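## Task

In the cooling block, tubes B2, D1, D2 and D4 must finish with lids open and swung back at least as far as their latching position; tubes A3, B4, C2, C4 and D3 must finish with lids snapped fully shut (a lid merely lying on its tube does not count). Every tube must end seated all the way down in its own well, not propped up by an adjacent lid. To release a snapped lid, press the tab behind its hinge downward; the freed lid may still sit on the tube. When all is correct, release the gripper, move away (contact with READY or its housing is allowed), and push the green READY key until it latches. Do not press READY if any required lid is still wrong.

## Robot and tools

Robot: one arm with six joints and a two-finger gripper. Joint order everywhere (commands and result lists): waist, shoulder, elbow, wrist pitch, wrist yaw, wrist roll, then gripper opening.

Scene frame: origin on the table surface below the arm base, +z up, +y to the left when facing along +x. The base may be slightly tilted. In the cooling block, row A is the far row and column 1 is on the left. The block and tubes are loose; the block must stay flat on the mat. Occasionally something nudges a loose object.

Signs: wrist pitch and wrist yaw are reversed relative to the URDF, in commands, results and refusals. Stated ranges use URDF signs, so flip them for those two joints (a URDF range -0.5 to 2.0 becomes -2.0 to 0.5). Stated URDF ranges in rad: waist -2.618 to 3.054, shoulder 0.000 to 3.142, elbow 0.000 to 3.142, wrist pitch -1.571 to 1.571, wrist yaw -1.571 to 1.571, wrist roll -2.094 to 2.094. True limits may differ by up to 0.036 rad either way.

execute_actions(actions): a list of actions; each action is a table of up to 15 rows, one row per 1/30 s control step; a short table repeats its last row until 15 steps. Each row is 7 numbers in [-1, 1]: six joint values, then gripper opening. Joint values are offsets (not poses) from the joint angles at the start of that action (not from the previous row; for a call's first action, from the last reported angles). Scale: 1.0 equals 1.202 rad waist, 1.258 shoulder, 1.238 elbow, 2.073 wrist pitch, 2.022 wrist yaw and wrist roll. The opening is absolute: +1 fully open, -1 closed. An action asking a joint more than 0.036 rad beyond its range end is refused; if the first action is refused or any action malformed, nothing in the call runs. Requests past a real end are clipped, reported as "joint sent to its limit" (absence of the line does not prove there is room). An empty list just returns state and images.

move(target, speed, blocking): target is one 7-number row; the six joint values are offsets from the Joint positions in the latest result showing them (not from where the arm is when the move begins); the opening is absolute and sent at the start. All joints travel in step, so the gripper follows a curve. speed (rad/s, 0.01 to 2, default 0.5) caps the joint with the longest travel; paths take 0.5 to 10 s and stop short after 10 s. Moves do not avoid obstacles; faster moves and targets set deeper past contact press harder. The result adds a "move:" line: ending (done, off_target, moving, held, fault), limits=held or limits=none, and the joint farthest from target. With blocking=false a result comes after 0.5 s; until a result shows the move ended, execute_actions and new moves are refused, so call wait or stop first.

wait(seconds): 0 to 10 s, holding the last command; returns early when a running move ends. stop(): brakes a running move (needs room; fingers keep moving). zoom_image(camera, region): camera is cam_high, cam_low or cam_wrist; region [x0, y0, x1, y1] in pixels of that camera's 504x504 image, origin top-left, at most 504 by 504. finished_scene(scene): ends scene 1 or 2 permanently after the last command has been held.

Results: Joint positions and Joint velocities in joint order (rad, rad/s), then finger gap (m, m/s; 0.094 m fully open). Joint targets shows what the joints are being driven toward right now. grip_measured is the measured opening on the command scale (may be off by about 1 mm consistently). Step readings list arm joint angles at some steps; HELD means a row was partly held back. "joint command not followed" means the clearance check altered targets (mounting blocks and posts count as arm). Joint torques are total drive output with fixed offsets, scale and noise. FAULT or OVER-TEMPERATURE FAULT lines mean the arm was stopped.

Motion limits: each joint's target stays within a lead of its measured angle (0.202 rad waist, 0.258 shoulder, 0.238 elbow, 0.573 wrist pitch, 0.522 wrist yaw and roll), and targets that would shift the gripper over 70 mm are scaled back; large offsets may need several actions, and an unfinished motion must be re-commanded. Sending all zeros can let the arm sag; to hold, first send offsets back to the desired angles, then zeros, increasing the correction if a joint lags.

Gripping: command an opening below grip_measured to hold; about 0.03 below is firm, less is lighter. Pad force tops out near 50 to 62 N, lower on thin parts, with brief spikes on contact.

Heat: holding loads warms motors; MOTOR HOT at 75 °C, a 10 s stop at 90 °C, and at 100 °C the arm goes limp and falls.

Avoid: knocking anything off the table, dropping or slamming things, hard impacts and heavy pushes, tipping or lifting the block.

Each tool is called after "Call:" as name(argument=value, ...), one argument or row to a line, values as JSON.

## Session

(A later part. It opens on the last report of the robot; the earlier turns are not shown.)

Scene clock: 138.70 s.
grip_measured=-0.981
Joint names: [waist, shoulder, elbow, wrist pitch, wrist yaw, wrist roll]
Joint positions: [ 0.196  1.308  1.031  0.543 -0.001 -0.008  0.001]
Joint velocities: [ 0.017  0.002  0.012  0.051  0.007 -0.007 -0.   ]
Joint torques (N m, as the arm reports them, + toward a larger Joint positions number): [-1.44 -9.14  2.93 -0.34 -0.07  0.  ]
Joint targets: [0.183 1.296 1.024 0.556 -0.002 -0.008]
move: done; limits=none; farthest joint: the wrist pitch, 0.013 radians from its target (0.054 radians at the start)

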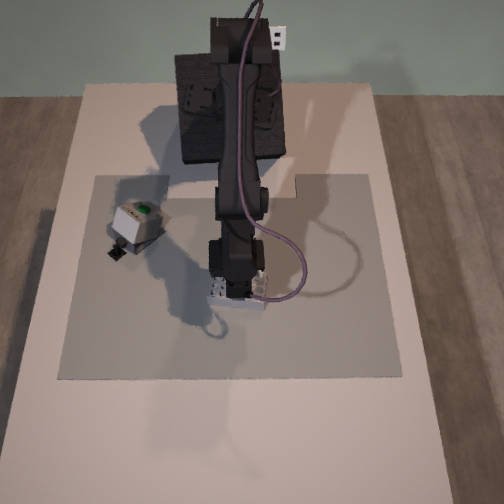

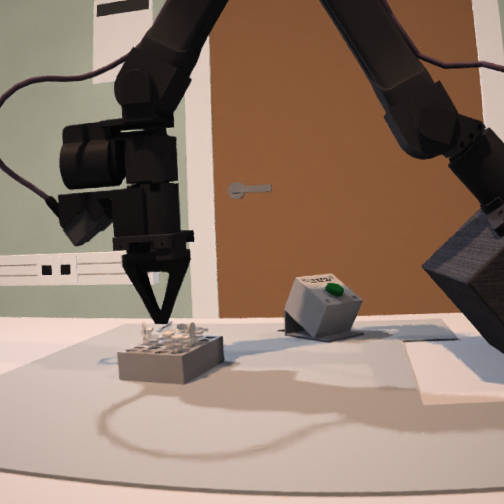

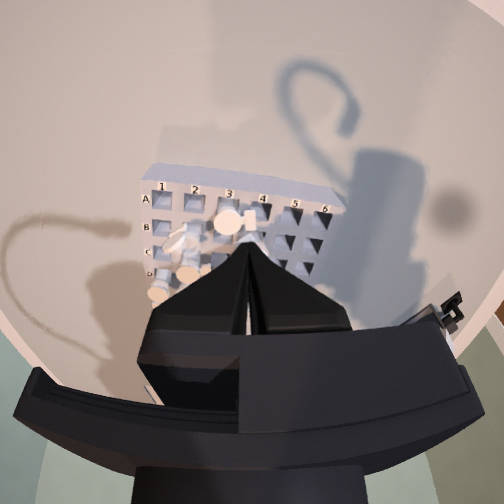

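Call:
move(
  target=[-0.0180, -0.0095, -0.0057, 0.0160, 0.0, 0.0, -1],
  speed=0.04,
)

Call:
zoom_image(
  camera="cam_low",
  region=[110, 290, 230, 370],
)

Call:
zoom_image(
  camera="cam_wrist",
  region=[150, 150, 350, 300],
)

Scene clock: 143.13 s.
grip_measured=-0.981
Joint names: [waist, shoulder, elbow, wrist pitch, wrist yaw, wrist roll]
Joint positions: [ 0.186  1.308  1.031  0.567 -0.001 -0.008  0.001]
Joint velocities: [ 0.002  0.002  0.012  0.051 -0.037 -0.007 -0.   ]
Joint torques (N m, as the arm reports them, + toward a larger Joint positions number): [-1.46 -9.09  2.91 -0.33 -0.06 -0.01]
Joint targets: [0.174 1.296 1.024 0.576 -0.001 -0.008]
move: done; limits=none; farthest joint: the waist, 0.012 radians from its target (0.021 radians at the start)

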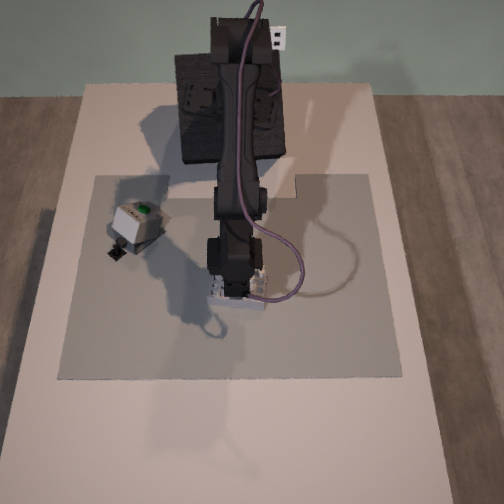

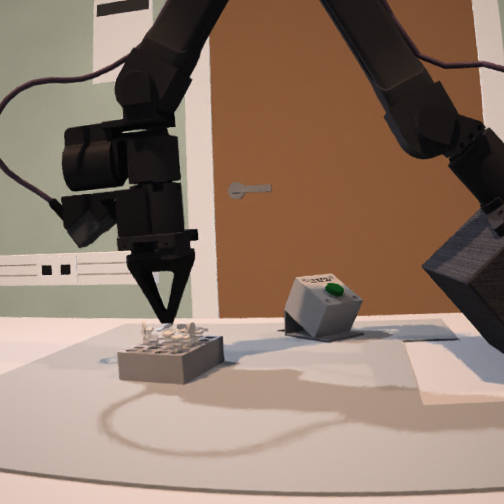

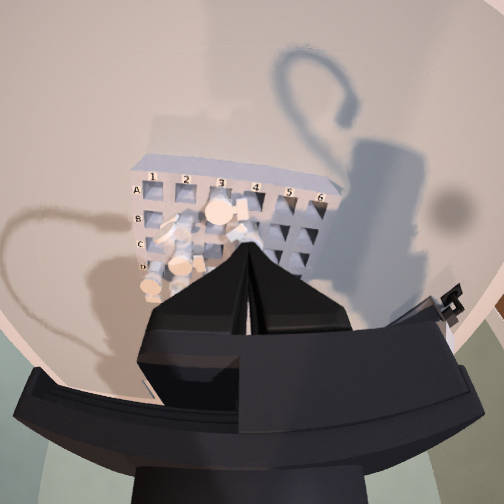

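Region (110, 290, 230, 370) of cam_low's 504x504 image, scaled by 4.200, with more detail than that image has.

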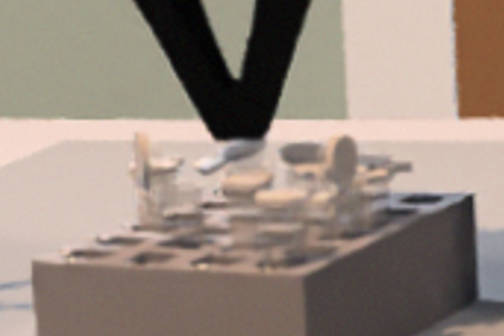

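Region (150, 150, 350, 300) of cam_wrist's 504x504 image, scaled by 2.520, with more detail than that image has; it fills the top 378 rows of this view, and the rest is white.

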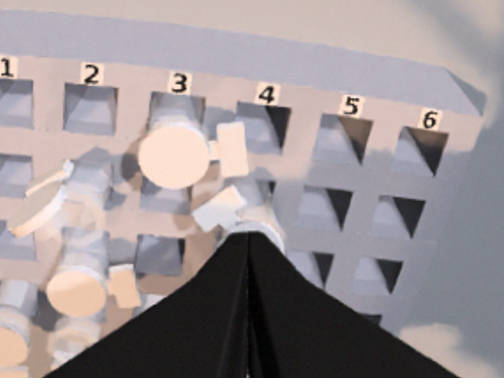

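Call:
move(
  target=[-0.0100, 0.0130, -0.0057, -0.0135, 0.0, 0.0, -1],
  speed=0.03,
)

Call:
zoom_image(
  camera="cam_low",
  region=[110, 290, 230, 370],
)

Call:
zoom_image(
  camera="cam_wrist",
  region=[150, 150, 350, 300],
)

Scene clock: 152.20 s.
grip_measured=-0.981
Joint names: [waist, shoulder, elbow, wrist pitch, wrist yaw, wrist roll]
Joint positions: [ 0.186  1.316  1.031  0.564 -0.001 -0.008  0.001]
Joint velocities: [ 0.007 -0.007 -0.027  0.007  0.007 -0.007  0.   ]
Joint torques (N m, as the arm reports them, + toward a larger Joint positions number): [-1.45 -7.41  2.88 -0.64 -0.06 -0.01]
Joint targets: [0.174 1.324 1.024 0.539 -0.001 -0.008]
move: off_target; limits=none; farthest joint: the wrist pitch, 0.025 radians from its target (0.028 radians at the start)

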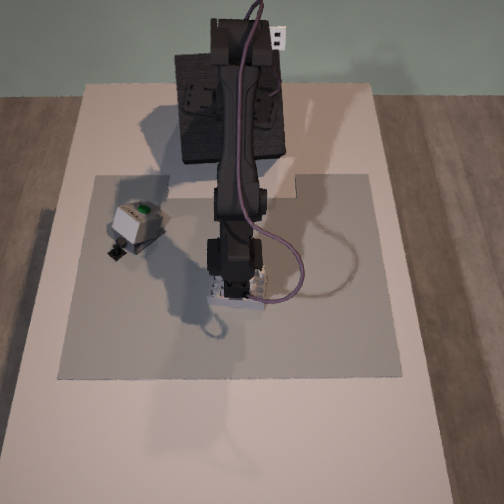

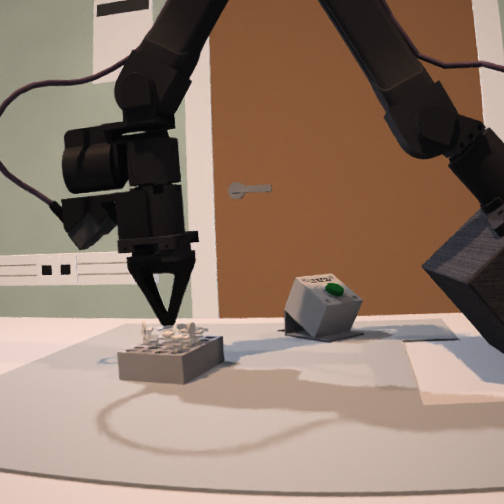

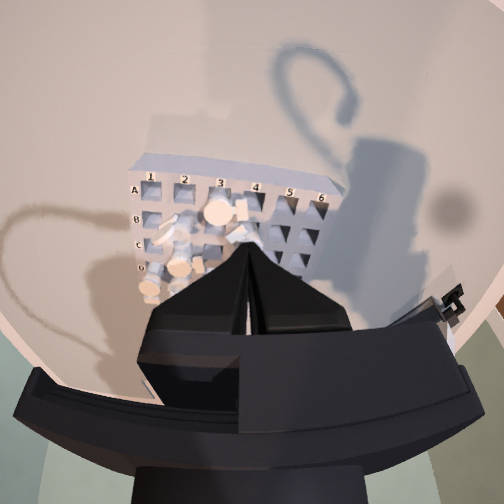

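Region (110, 290, 230, 370) of cam_low's 504x504 image, scaled by 4.200, with more detail than that image has.

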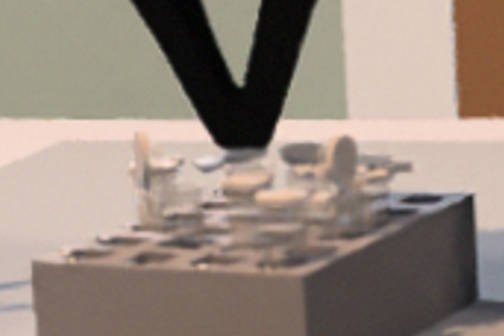

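Region (150, 150, 350, 300) of cam_wrist's 504x504 image, scaled by 2.520, with more detail than that image has; it fills the top 378 rows of this view, and the rest is white.

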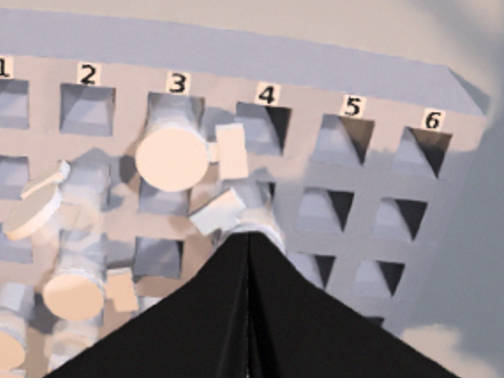

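Resistance is felt (the snap barrier). Press a bit more.

Call:
move(
  target=[-0.0100, 0.0200, -0.0057, -0.0120, 0.0, 0.0, -1],
  speed=0.02,
)

Call:
zoom_image(
  camera="cam_low",
  region=[110, 290, 230, 370],
)

Call:
zoom_image(
  camera="cam_wrist",
  region=[150, 150, 350, 300],
)

Scene clock: 156.80 s.
grip_measured=-0.981
Joint names: [waist, shoulder, elbow, wrist pitch, wrist yaw, wrist roll]
Joint positions: [ 0.186  1.323  1.031  0.56  -0.001 -0.008  0.001]
Joint velocities: [ 0.002 -0.012 -0.012 -0.037  0.022  0.066  0.   ]
Joint torques (N m, as the arm reports them, + toward a larger Joint positions number): [-1.44 -6.67  2.87 -0.59 -0.06 -0.01]
Joint targets: [0.174 1.341 1.024 0.539 -0.001 -0.008]
move: off_target; limits=none; farthest joint: the wrist pitch, 0.021 radians from its target (0.025 radians at the start)

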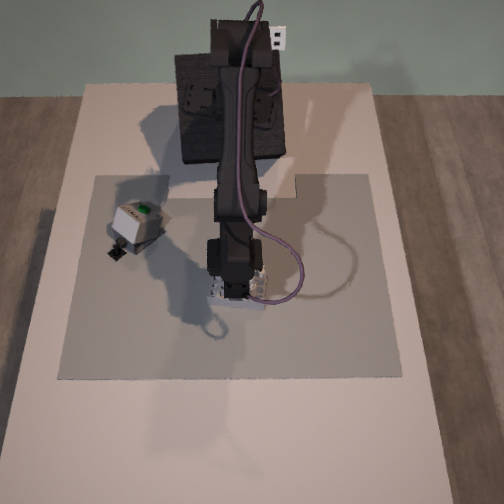

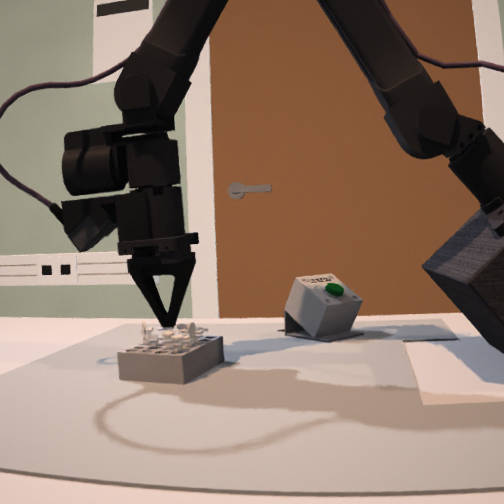

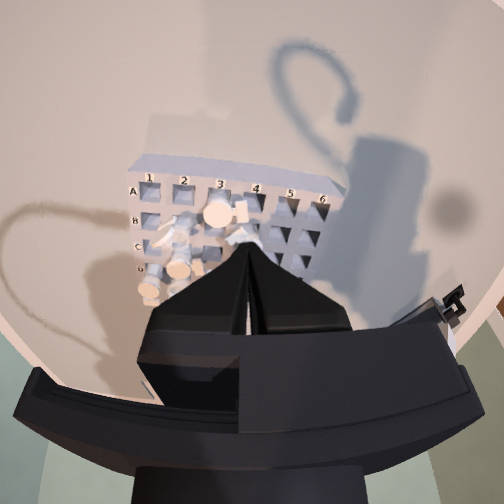

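Region (110, 290, 230, 370) of cam_low's 504x504 image, scaled by 4.200, with more detail than that image has.

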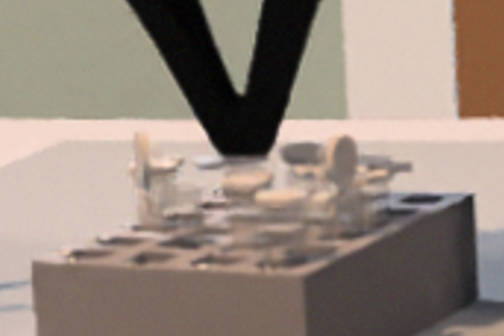

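Region (150, 150, 350, 300) of cam_wrist's 504x504 image, scaled by 2.520, with more detail than that image has; it fills the top 378 rows of this view, and the rest is white.

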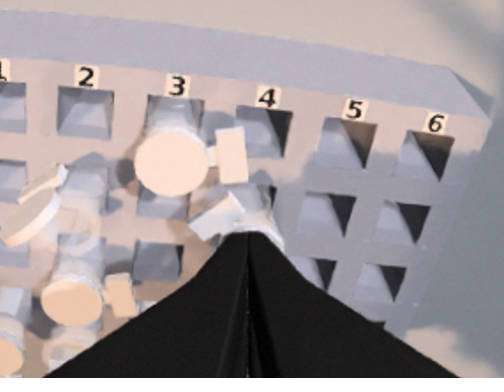

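Call:
move(
  target=[-0.0100, 0.0260, -0.0057, -0.0100, 0.0, 0.0, -1],
  speed=0.03,
)

Scene clock: 160.60 s.
grip_measured=-0.981
Joint names: [waist, shoulder, elbow, wrist pitch, wrist yaw, wrist roll]
Joint positions: [ 0.186  1.326  1.031  0.557 -0.001 -0.008  0.001]
Joint velocities: [-0.007 -0.012  0.012 -0.037  0.066 -0.007 -0.001]
Joint torques (N m, as the arm reports them, + toward a larger Joint positions number): [-1.46 -5.68  2.83 -0.56 -0.06 -0.01]
Joint targets: [0.174 1.356 1.024 0.539 -0.001 -0.008]
move: off_target; limits=none; farthest joint: the shoulder, 0.029 radians from its target (0.033 radians at the start)

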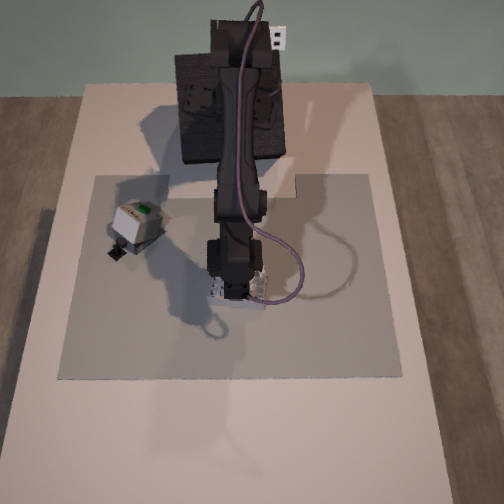

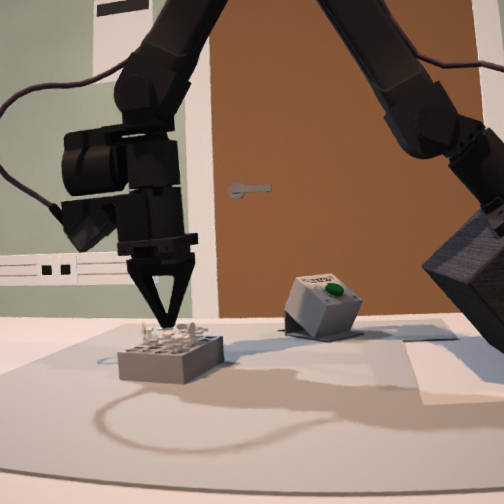

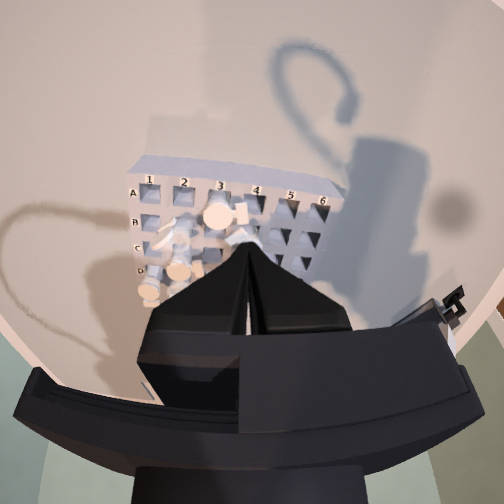

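Call:
move(
  target=[-0.0100, -0.0540, -0.0057, -0.0087, 0.0, 0.0, -1],
  speed=0.08,
)

Scene clock: 173.30 s.
grip_measured=-0.981
Joint names: [waist, shoulder, elbow, wrist pitch, wrist yaw, wrist roll]
Joint positions: [ 0.186  1.286  1.031  0.557 -0.001 -0.008  0.001]
Joint velocities: [-0.007  0.007  0.027  0.066 -0.007 -0.037 -0.001]
Joint torques (N m, as the arm reports them, + toward a larger Joint positions number): [ -1.42 -10.33   3.    -0.63  -0.06  -0.02]
Joint targets: [0.174 1.258 1.024 0.539 -0.001 -0.008]
move: off_target; limits=none; farthest joint: the shoulder, 0.028 radians from its target (0.068 radians at the start)

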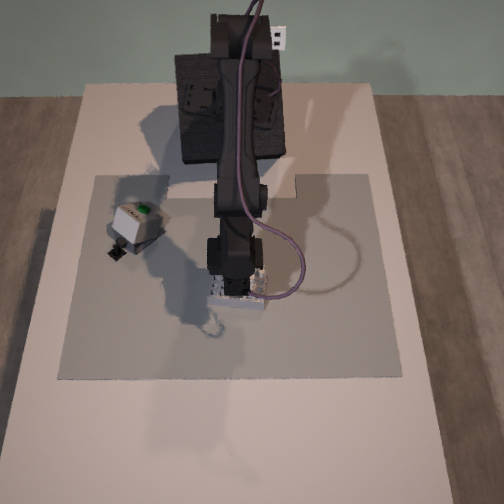

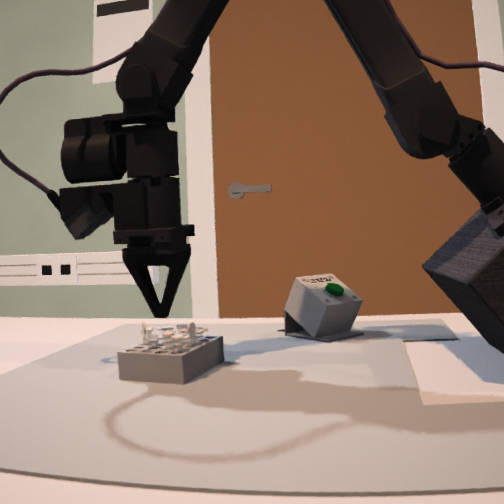

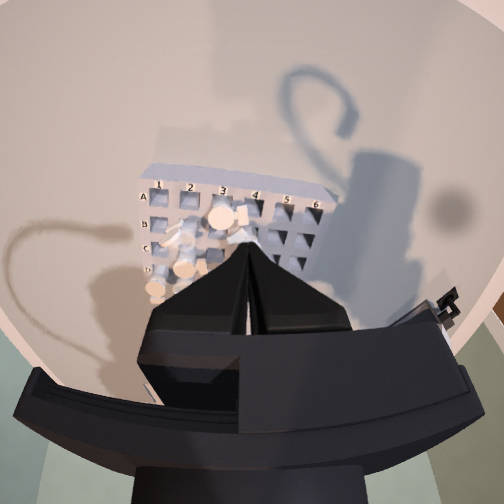

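Call:
move(
  target=[-0.0100, -0.1017, -0.1478, -0.0892, 0.0, 0.0, -1],
  speed=0.15,
)

Call:
zoom_image(
  camera="cam_low",
  region=[110, 290, 230, 370],
)

Call:
zoom_image(
  camera="cam_wrist",
  region=[130, 130, 350, 300],
)

Scene clock: 179.20 s.
grip_measured=-0.981
Joint names: [waist, shoulder, elbow, wrist pitch, wrist yaw, wrist roll]
Joint positions: [ 0.186  1.186  0.856  0.393 -0.001 -0.008  0.001]
Joint velocities: [ 0.002 -0.007 -0.007  0.007 -0.022 -0.022 -0.   ]
Joint torques (N m, as the arm reports them, + toward a larger Joint positions number): [-1.37 -9.48  2.82 -0.8  -0.07 -0.01]
Joint targets: [0.174 1.158 0.848 0.372 -0.001 -0.008]
move: off_target; limits=none; farthest joint: the shoulder, 0.028 radians from its target (0.128 radians at the start)

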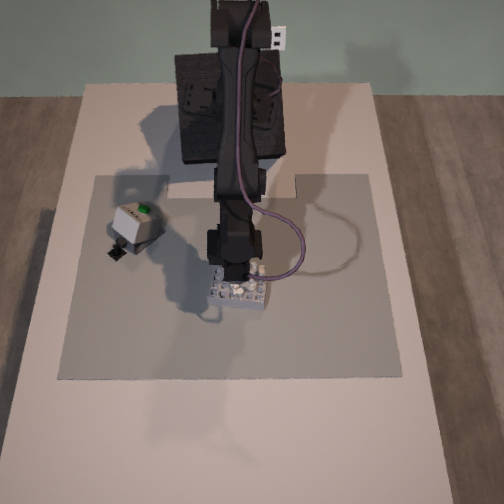

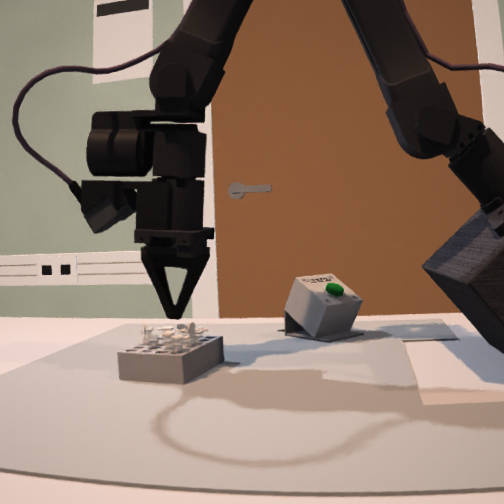

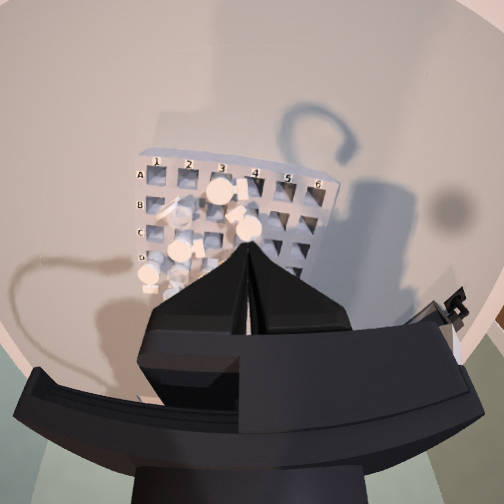

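Region (110, 290, 230, 370) of cam_low's 504x504 image, scaled by 4.200, with more detail than that image has.

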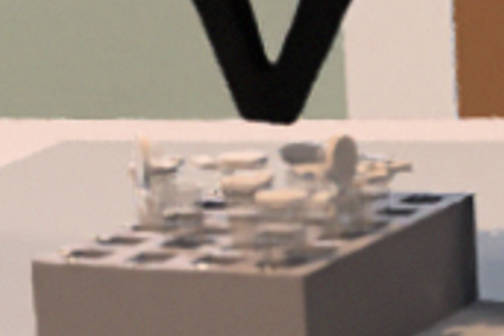

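Region (130, 130, 350, 300) of cam_wrist's 504x504 image, scaled by 2.291, with more detail than that image has; it fills the top 389 rows of this view, and the rest is white.

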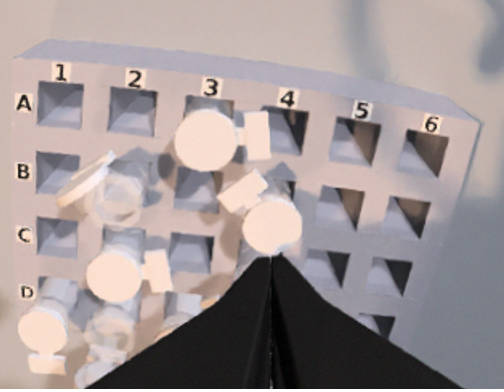

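Call:
move(
  target=[-0.0100, 0.0200, -0.0065, -0.0101, 0.0, 0.0, -1],
  speed=0.04,
)

Call:
zoom_image(
  camera="cam_low",
  region=[110, 290, 230, 370],
)

Call:
zoom_image(
  camera="cam_wrist",
  region=[130, 130, 350, 300],
)

Scene clock: 188.10 s.
grip_measured=-0.981
Joint names: [waist, shoulder, elbow, wrist pitch, wrist yaw, wrist roll]
Joint positions: [ 0.186  1.207  0.856  0.39  -0.001 -0.008  0.001]
Joint velocities: [-0.002 -0.002  0.007 -0.051  0.022  0.007 -0.   ]
Joint torques (N m, as the arm reports them, + toward a larger Joint positions number): [-1.39 -6.84  2.74 -0.73 -0.07 -0.01]
Joint targets: [0.174 1.211 0.848 0.372 -0.001 -0.008]
move: done; limits=none; farthest joint: the wrist pitch, 0.018 radians from its target (0.020 radians at the start)

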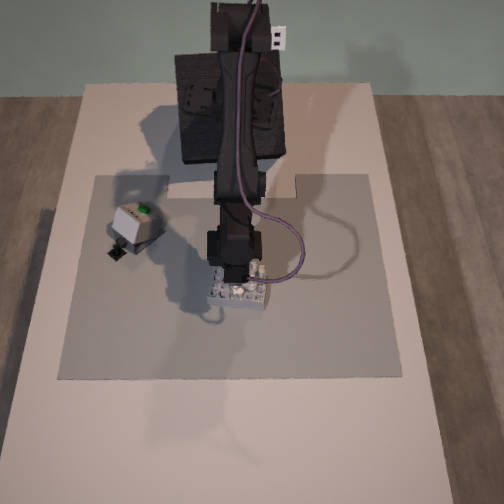

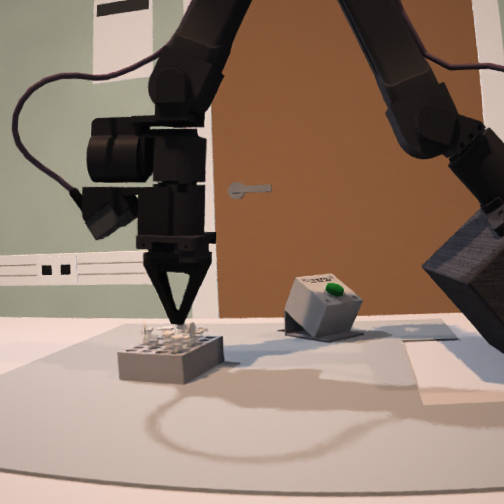

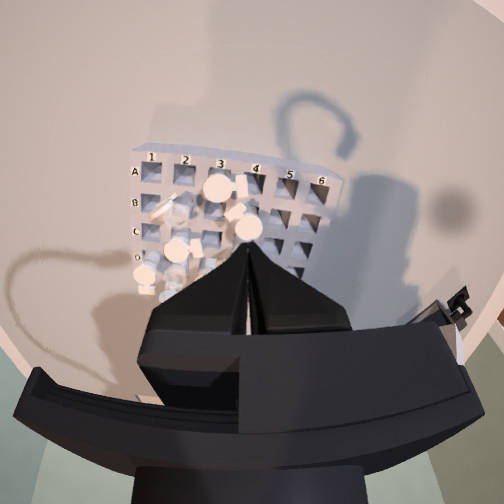

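Region (110, 290, 230, 370) of cam_low's 504x504 image, scaled by 4.200, with more detail than that image has.

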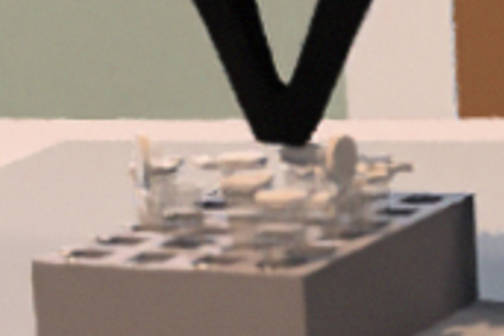

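Region (130, 130, 350, 300) of cam_wrist's 504x504 image, scaled by 2.291, with more detail than that image has; it fills the top 389 rows of this view, and the rest is white.

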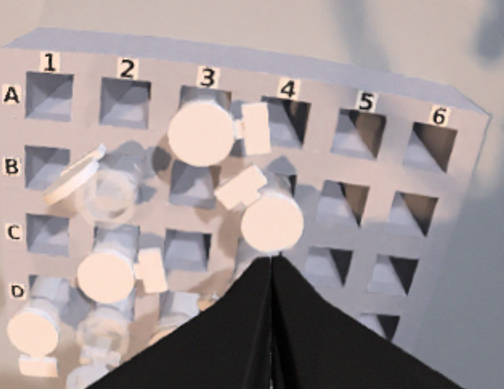

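Call:
move(
  target=[-0.0100, -0.0080, -0.0065, 0.0135, 0.0, 0.0, -1],
  speed=0.04,
)

Call:
zoom_image(
  camera="cam_low",
  region=[110, 290, 230, 370],
)

Call:
zoom_image(
  camera="cam_wrist",
  region=[130, 130, 350, 300],
)

Scene clock: 193.47 s.
grip_measured=-0.981
Joint names: [waist, shoulder, elbow, wrist pitch, wrist yaw, wrist roll]
Joint positions: [ 0.186  1.207  0.856  0.408 -0.001 -0.008  0.001]
Joint velocities: [ 0.002  0.007 -0.012  0.051  0.051 -0.022  0.   ]
Joint torques (N m, as the arm reports them, + toward a larger Joint positions number): [-1.37 -8.03  2.7  -0.49 -0.06  0.  ]
Joint targets: [0.174 1.197 0.848 0.418 -0.001 -0.008]
move: done; limits=none; farthest joint: the waist, 0.012 radians from its target (0.012 radians at the start)

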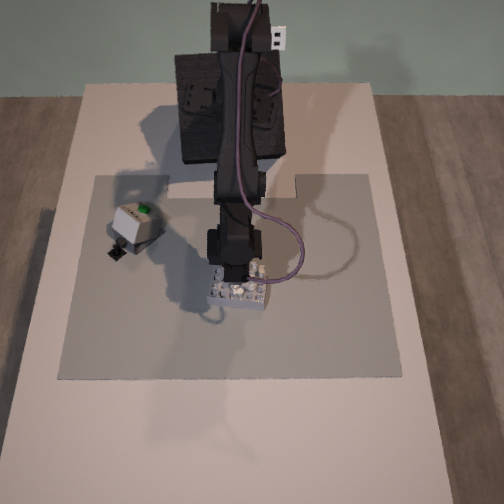

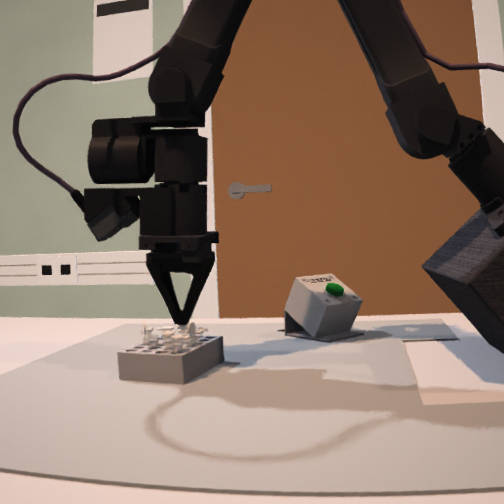

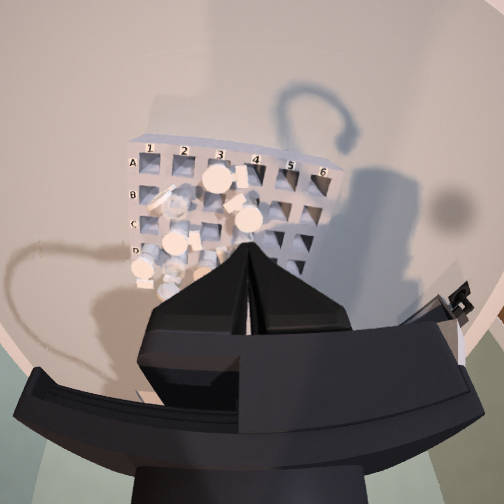

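Region (110, 290, 230, 370) of cam_low's 504x504 image, scaled by 4.200, with more detail than that image has.

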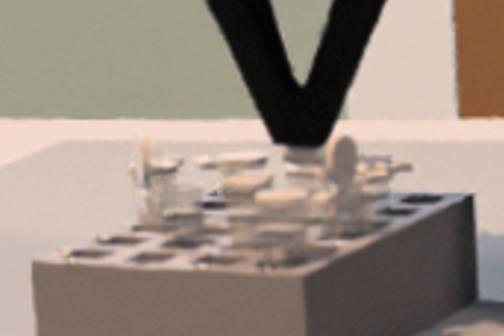

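Region (130, 130, 350, 300) of cam_wrist's 504x504 image, scaled by 2.291, with more detail than that image has; it fills the top 389 rows of this view, and the rest is white.

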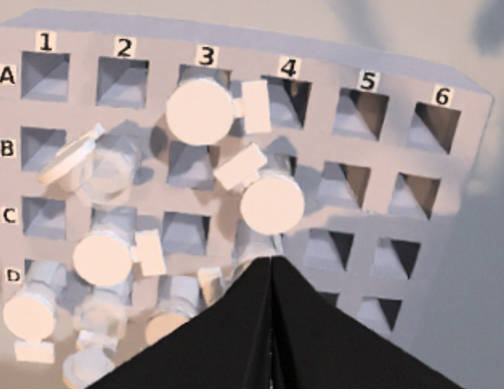

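Now press down on C4.

Call:
move(
  target=[-0.0100, 0.0330, -0.0065, -0.0040, 0.0, 0.0, -1],
  speed=0.02,
)

Call:
zoom_image(
  camera="cam_low",
  region=[110, 290, 230, 370],
)

Call:
zoom_image(
  camera="cam_wrist",
  region=[130, 130, 350, 300],
)

Scene clock: 199.47 s.
grip_measured=-0.981
Joint names: [waist, shoulder, elbow, wrist pitch, wrist yaw, wrist roll]
Joint positions: [ 0.186  1.221  0.856  0.408 -0.001 -0.008  0.001]
Joint velocities: [ 0.007 -0.007 -0.012 -0.007 -0.007  0.007  0.   ]
Joint torques (N m, as the arm reports them, + toward a larger Joint positions number): [-1.38 -4.9   2.66 -0.6  -0.06 -0.01]
Joint targets: [0.174 1.249 0.848 0.400 -0.001 -0.008]
move: off_target; limits=none; farthest joint: the shoulder, 0.027 radians from its target (0.041 radians at the start)

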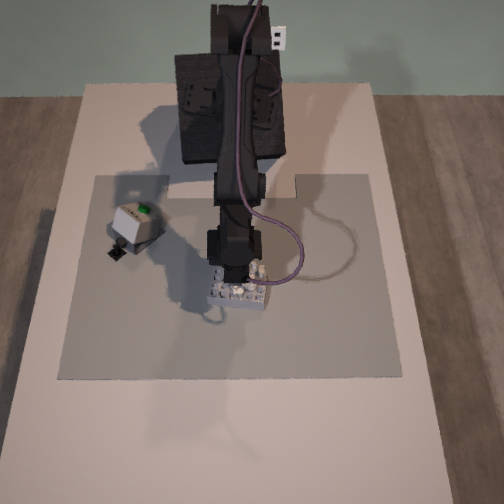

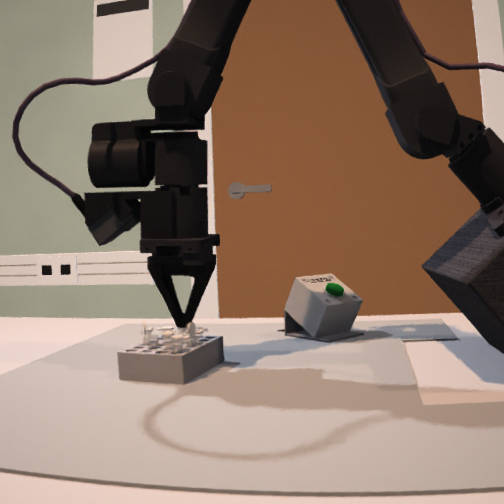

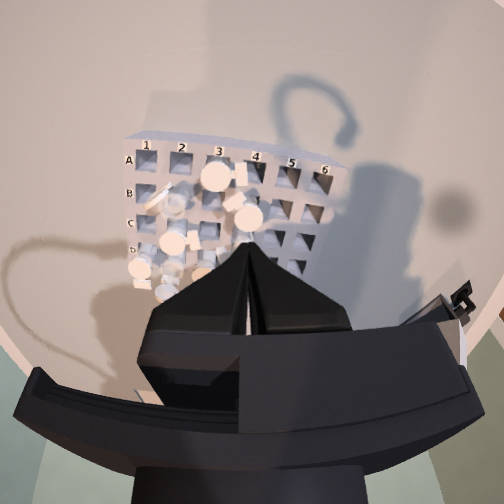

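Region (110, 290, 230, 370) of cam_low's 504x504 image, scaled by 4.200, with more detail than that image has.

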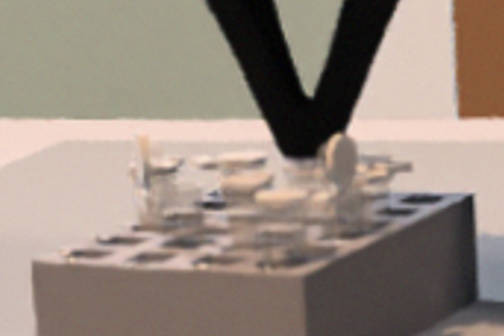

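Region (130, 130, 350, 300) of cam_wrist's 504x504 image, scaled by 2.291, with more detail than that image has; it fills the top 389 rows of this view, and the rest is white.

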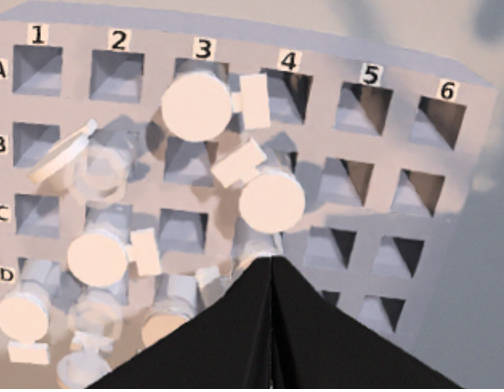

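Call:
move(
  target=[-0.0100, 0.0300, -0.0065, -0.0040, 0.0, 0.0, -1],
  speed=0.03,
)

Scene clock: 205.33 s.
grip_measured=-0.981
Joint names: [waist, shoulder, elbow, wrist pitch, wrist yaw, wrist roll]
Joint positions: [ 0.186  1.223  0.856  0.408 -0.001 -0.008  0.001]
Joint velocities: [-0.012  0.007 -0.002  0.007  0.022 -0.066 -0.001]
Joint torques (N m, as the arm reports them, + toward a larger Joint positions number): [-1.39 -4.11  2.66 -0.6  -0.06 -0.01]
Joint targets: [0.174 1.259 0.848 0.400 -0.001 -0.008]
move: off_target; limits=none; farthest joint: the shoulder, 0.036 radians from its target (0.037 radians at the start)

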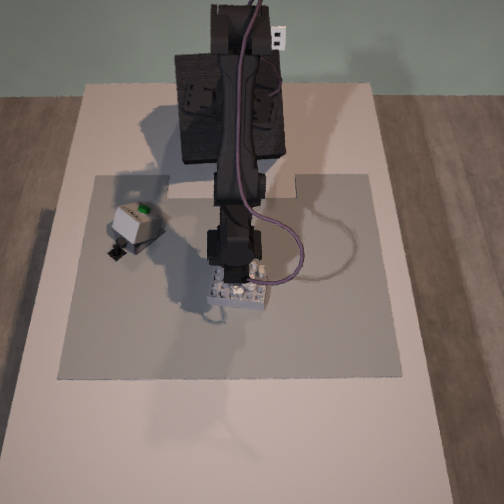

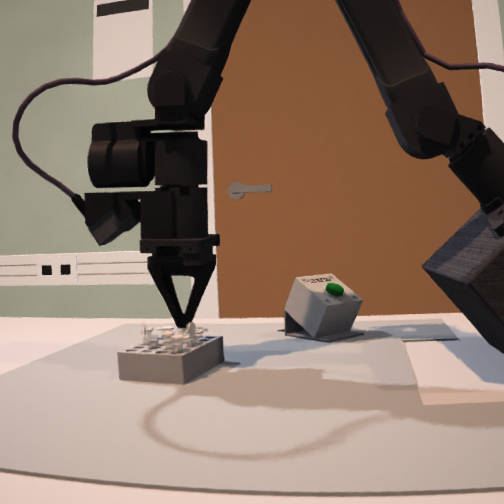

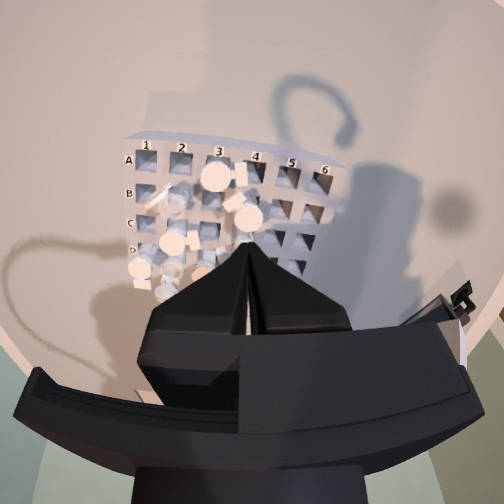

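Call:
move(
  target=[-0.0100, -0.0490, -0.0065, -0.0040, 0.0, 0.0, -1],
  speed=0.08,
)

Call:
move(
  target=[0.1040, -0.0200, -0.0065, -0.0190, 0.0, 0.0, -1],
  speed=0.12,
)

Call:
zoom_image(
  camera="cam_low",
  region=[110, 290, 230, 370],
)

Call:
zoom_image(
  camera="cam_wrist",
  region=[150, 130, 370, 300],
)

Scene clock: 215.00 s.
grip_measured=-0.981
Joint names: [waist, shoulder, elbow, wrist pitch, wrist yaw, wrist roll]
Joint positions: [ 0.186  1.188  0.856  0.408 -0.001 -0.008  0.001]
Joint velocities: [ 0.017  0.017 -0.017  0.066 -0.081 -0.037 -0.   ]
Joint torques (N m, as the arm reports them, + toward a larger Joint positions number): [-1.39 -9.38  2.86 -0.62 -0.06 -0.01]
Joint targets: [0.174 1.161 0.848 0.400 -0.001 -0.008]
move: off_target; limits=none; farthest joint: the shoulder, 0.026 radians from its target (0.062 radians at the start)

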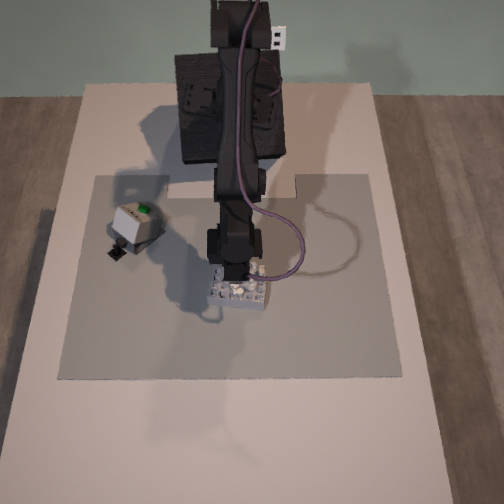

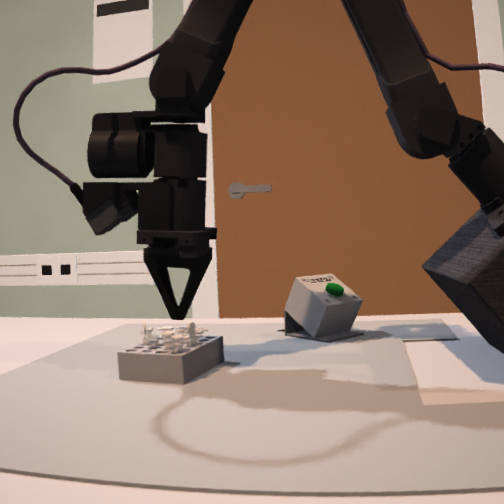

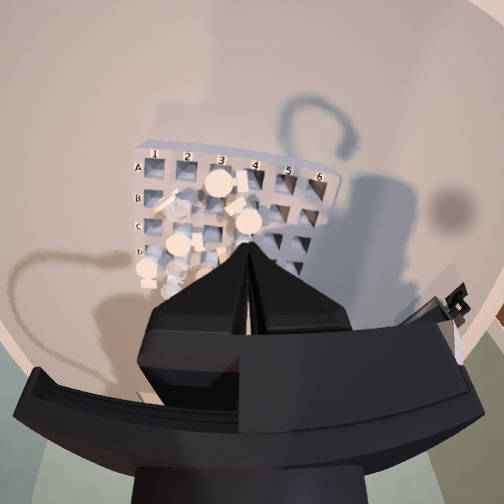

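Scene clock: 216.37 s.
grip_measured=-0.981
Joint names: [waist, shoulder, elbow, wrist pitch, wrist yaw, wrist roll]
Joint positions: [ 0.302  1.188  0.856  0.39  -0.001 -0.008  0.001]
Joint velocities: [ 0.002 -0.017  0.017  0.037  0.022 -0.022 -0.   ]
Joint torques (N m, as the arm reports them, + toward a larger Joint positions number): [ 1.05 -9.25  2.83 -0.78 -0.03 -0.02]
Joint targets: [0.311 1.163 0.848 0.369 -0.001 -0.008]
move: off_target; limits=none; farthest joint: the shoulder, 0.025 radians from its target (0.025 radians at the start)

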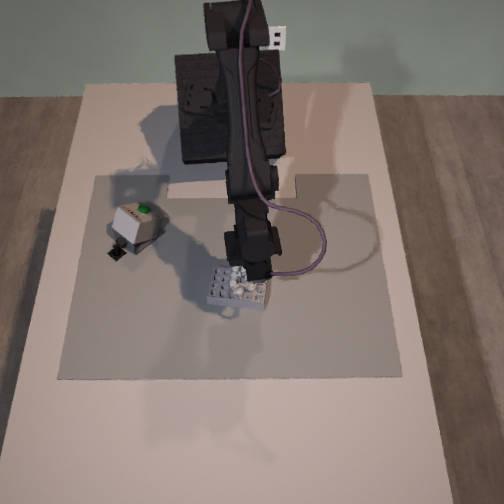

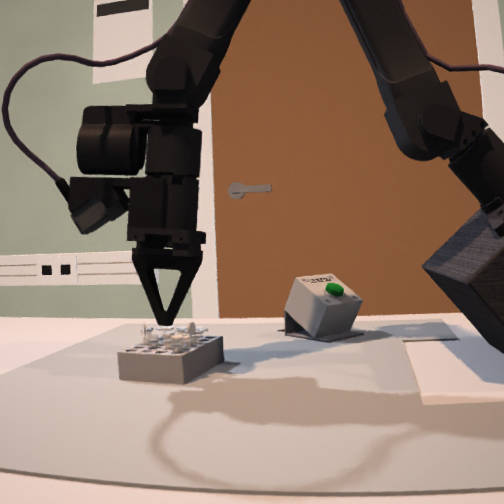

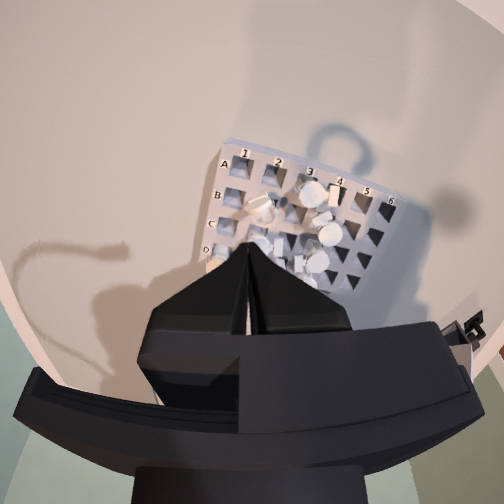

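Region (110, 290, 230, 370) of cam_low's 504x504 image, scaled by 4.200, with more detail than that image has.

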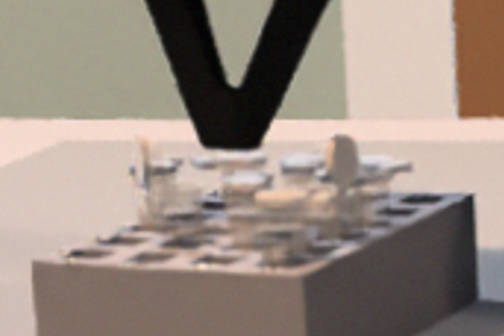

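Region (150, 130, 370, 300) of cam_wrist's 504x504 image, scaled by 2.291, with more detail than that image has; it fills the top 389 rows of this view, and the rest is white.

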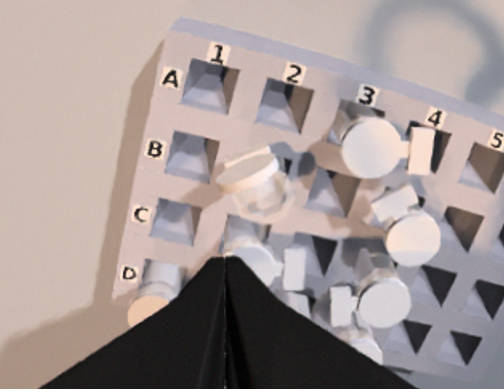

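Call:
move(
  target=[-0.0200, 0.0160, -0.0065, -0.0101, 0.0, 0.0, -1],
  speed=0.04,
)

Call:
zoom_image(
  camera="cam_low",
  region=[110, 290, 230, 370],
)

Call:
zoom_image(
  camera="cam_wrist",
  region=[150, 130, 370, 300],
)

Scene clock: 223.33 s.
grip_measured=-0.981
Joint names: [waist, shoulder, elbow, wrist pitch, wrist yaw, wrist roll]
Joint positions: [ 0.288  1.206  0.856  0.389 -0.001 -0.008  0.001]
Joint velocities: [-0.007 -0.012 -0.022  0.007 -0.037 -0.037  0.001]
Joint torques (N m, as the arm reports them, + toward a larger Joint positions number): [-0.91 -7.03  2.77 -0.76 -0.03 -0.01]
Joint targets: [0.278 1.208 0.848 0.369 -0.001 -0.008]
move: done; limits=none; farthest joint: the wrist pitch, 0.020 radians from its target (0.020 radians at the start)

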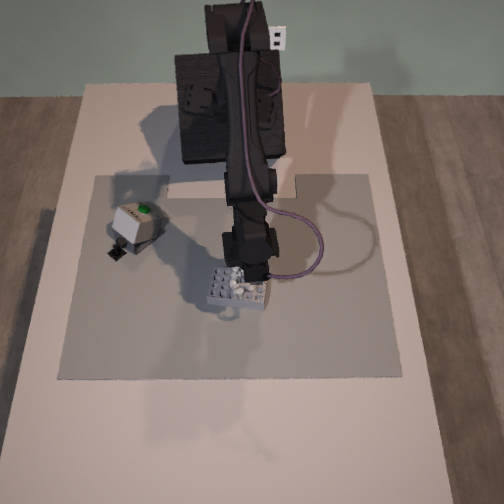

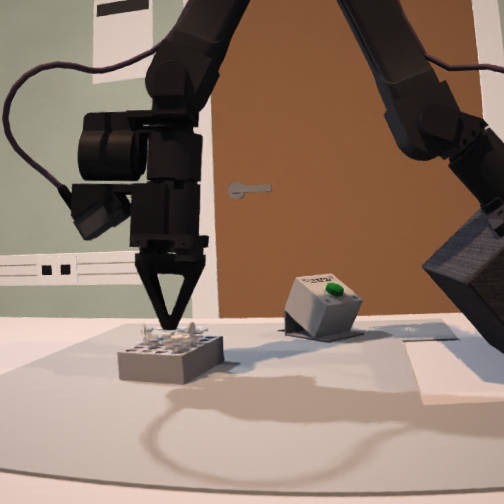

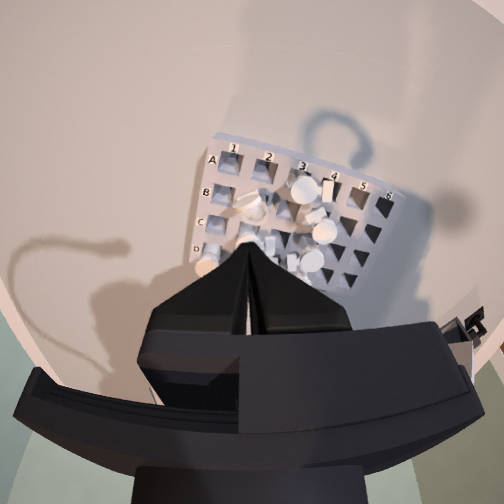

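Region (110, 290, 230, 370) of cam_low's 504x504 image, scaled by 4.200, with more detail than that image has.

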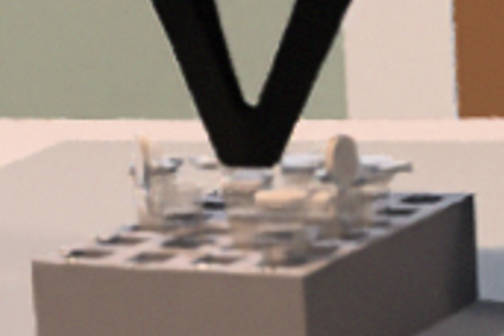

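Region (150, 130, 370, 300) of cam_wrist's 504x504 image, scaled by 2.291, with more detail than that image has; it fills the top 389 rows of this view, and the rest is white.

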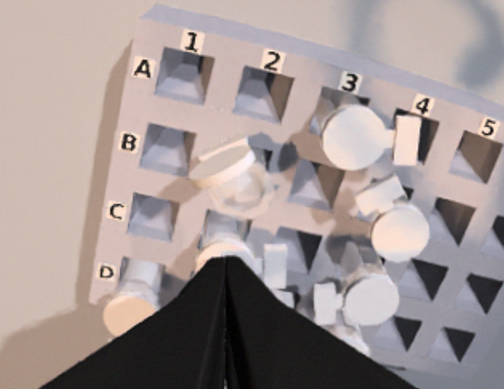

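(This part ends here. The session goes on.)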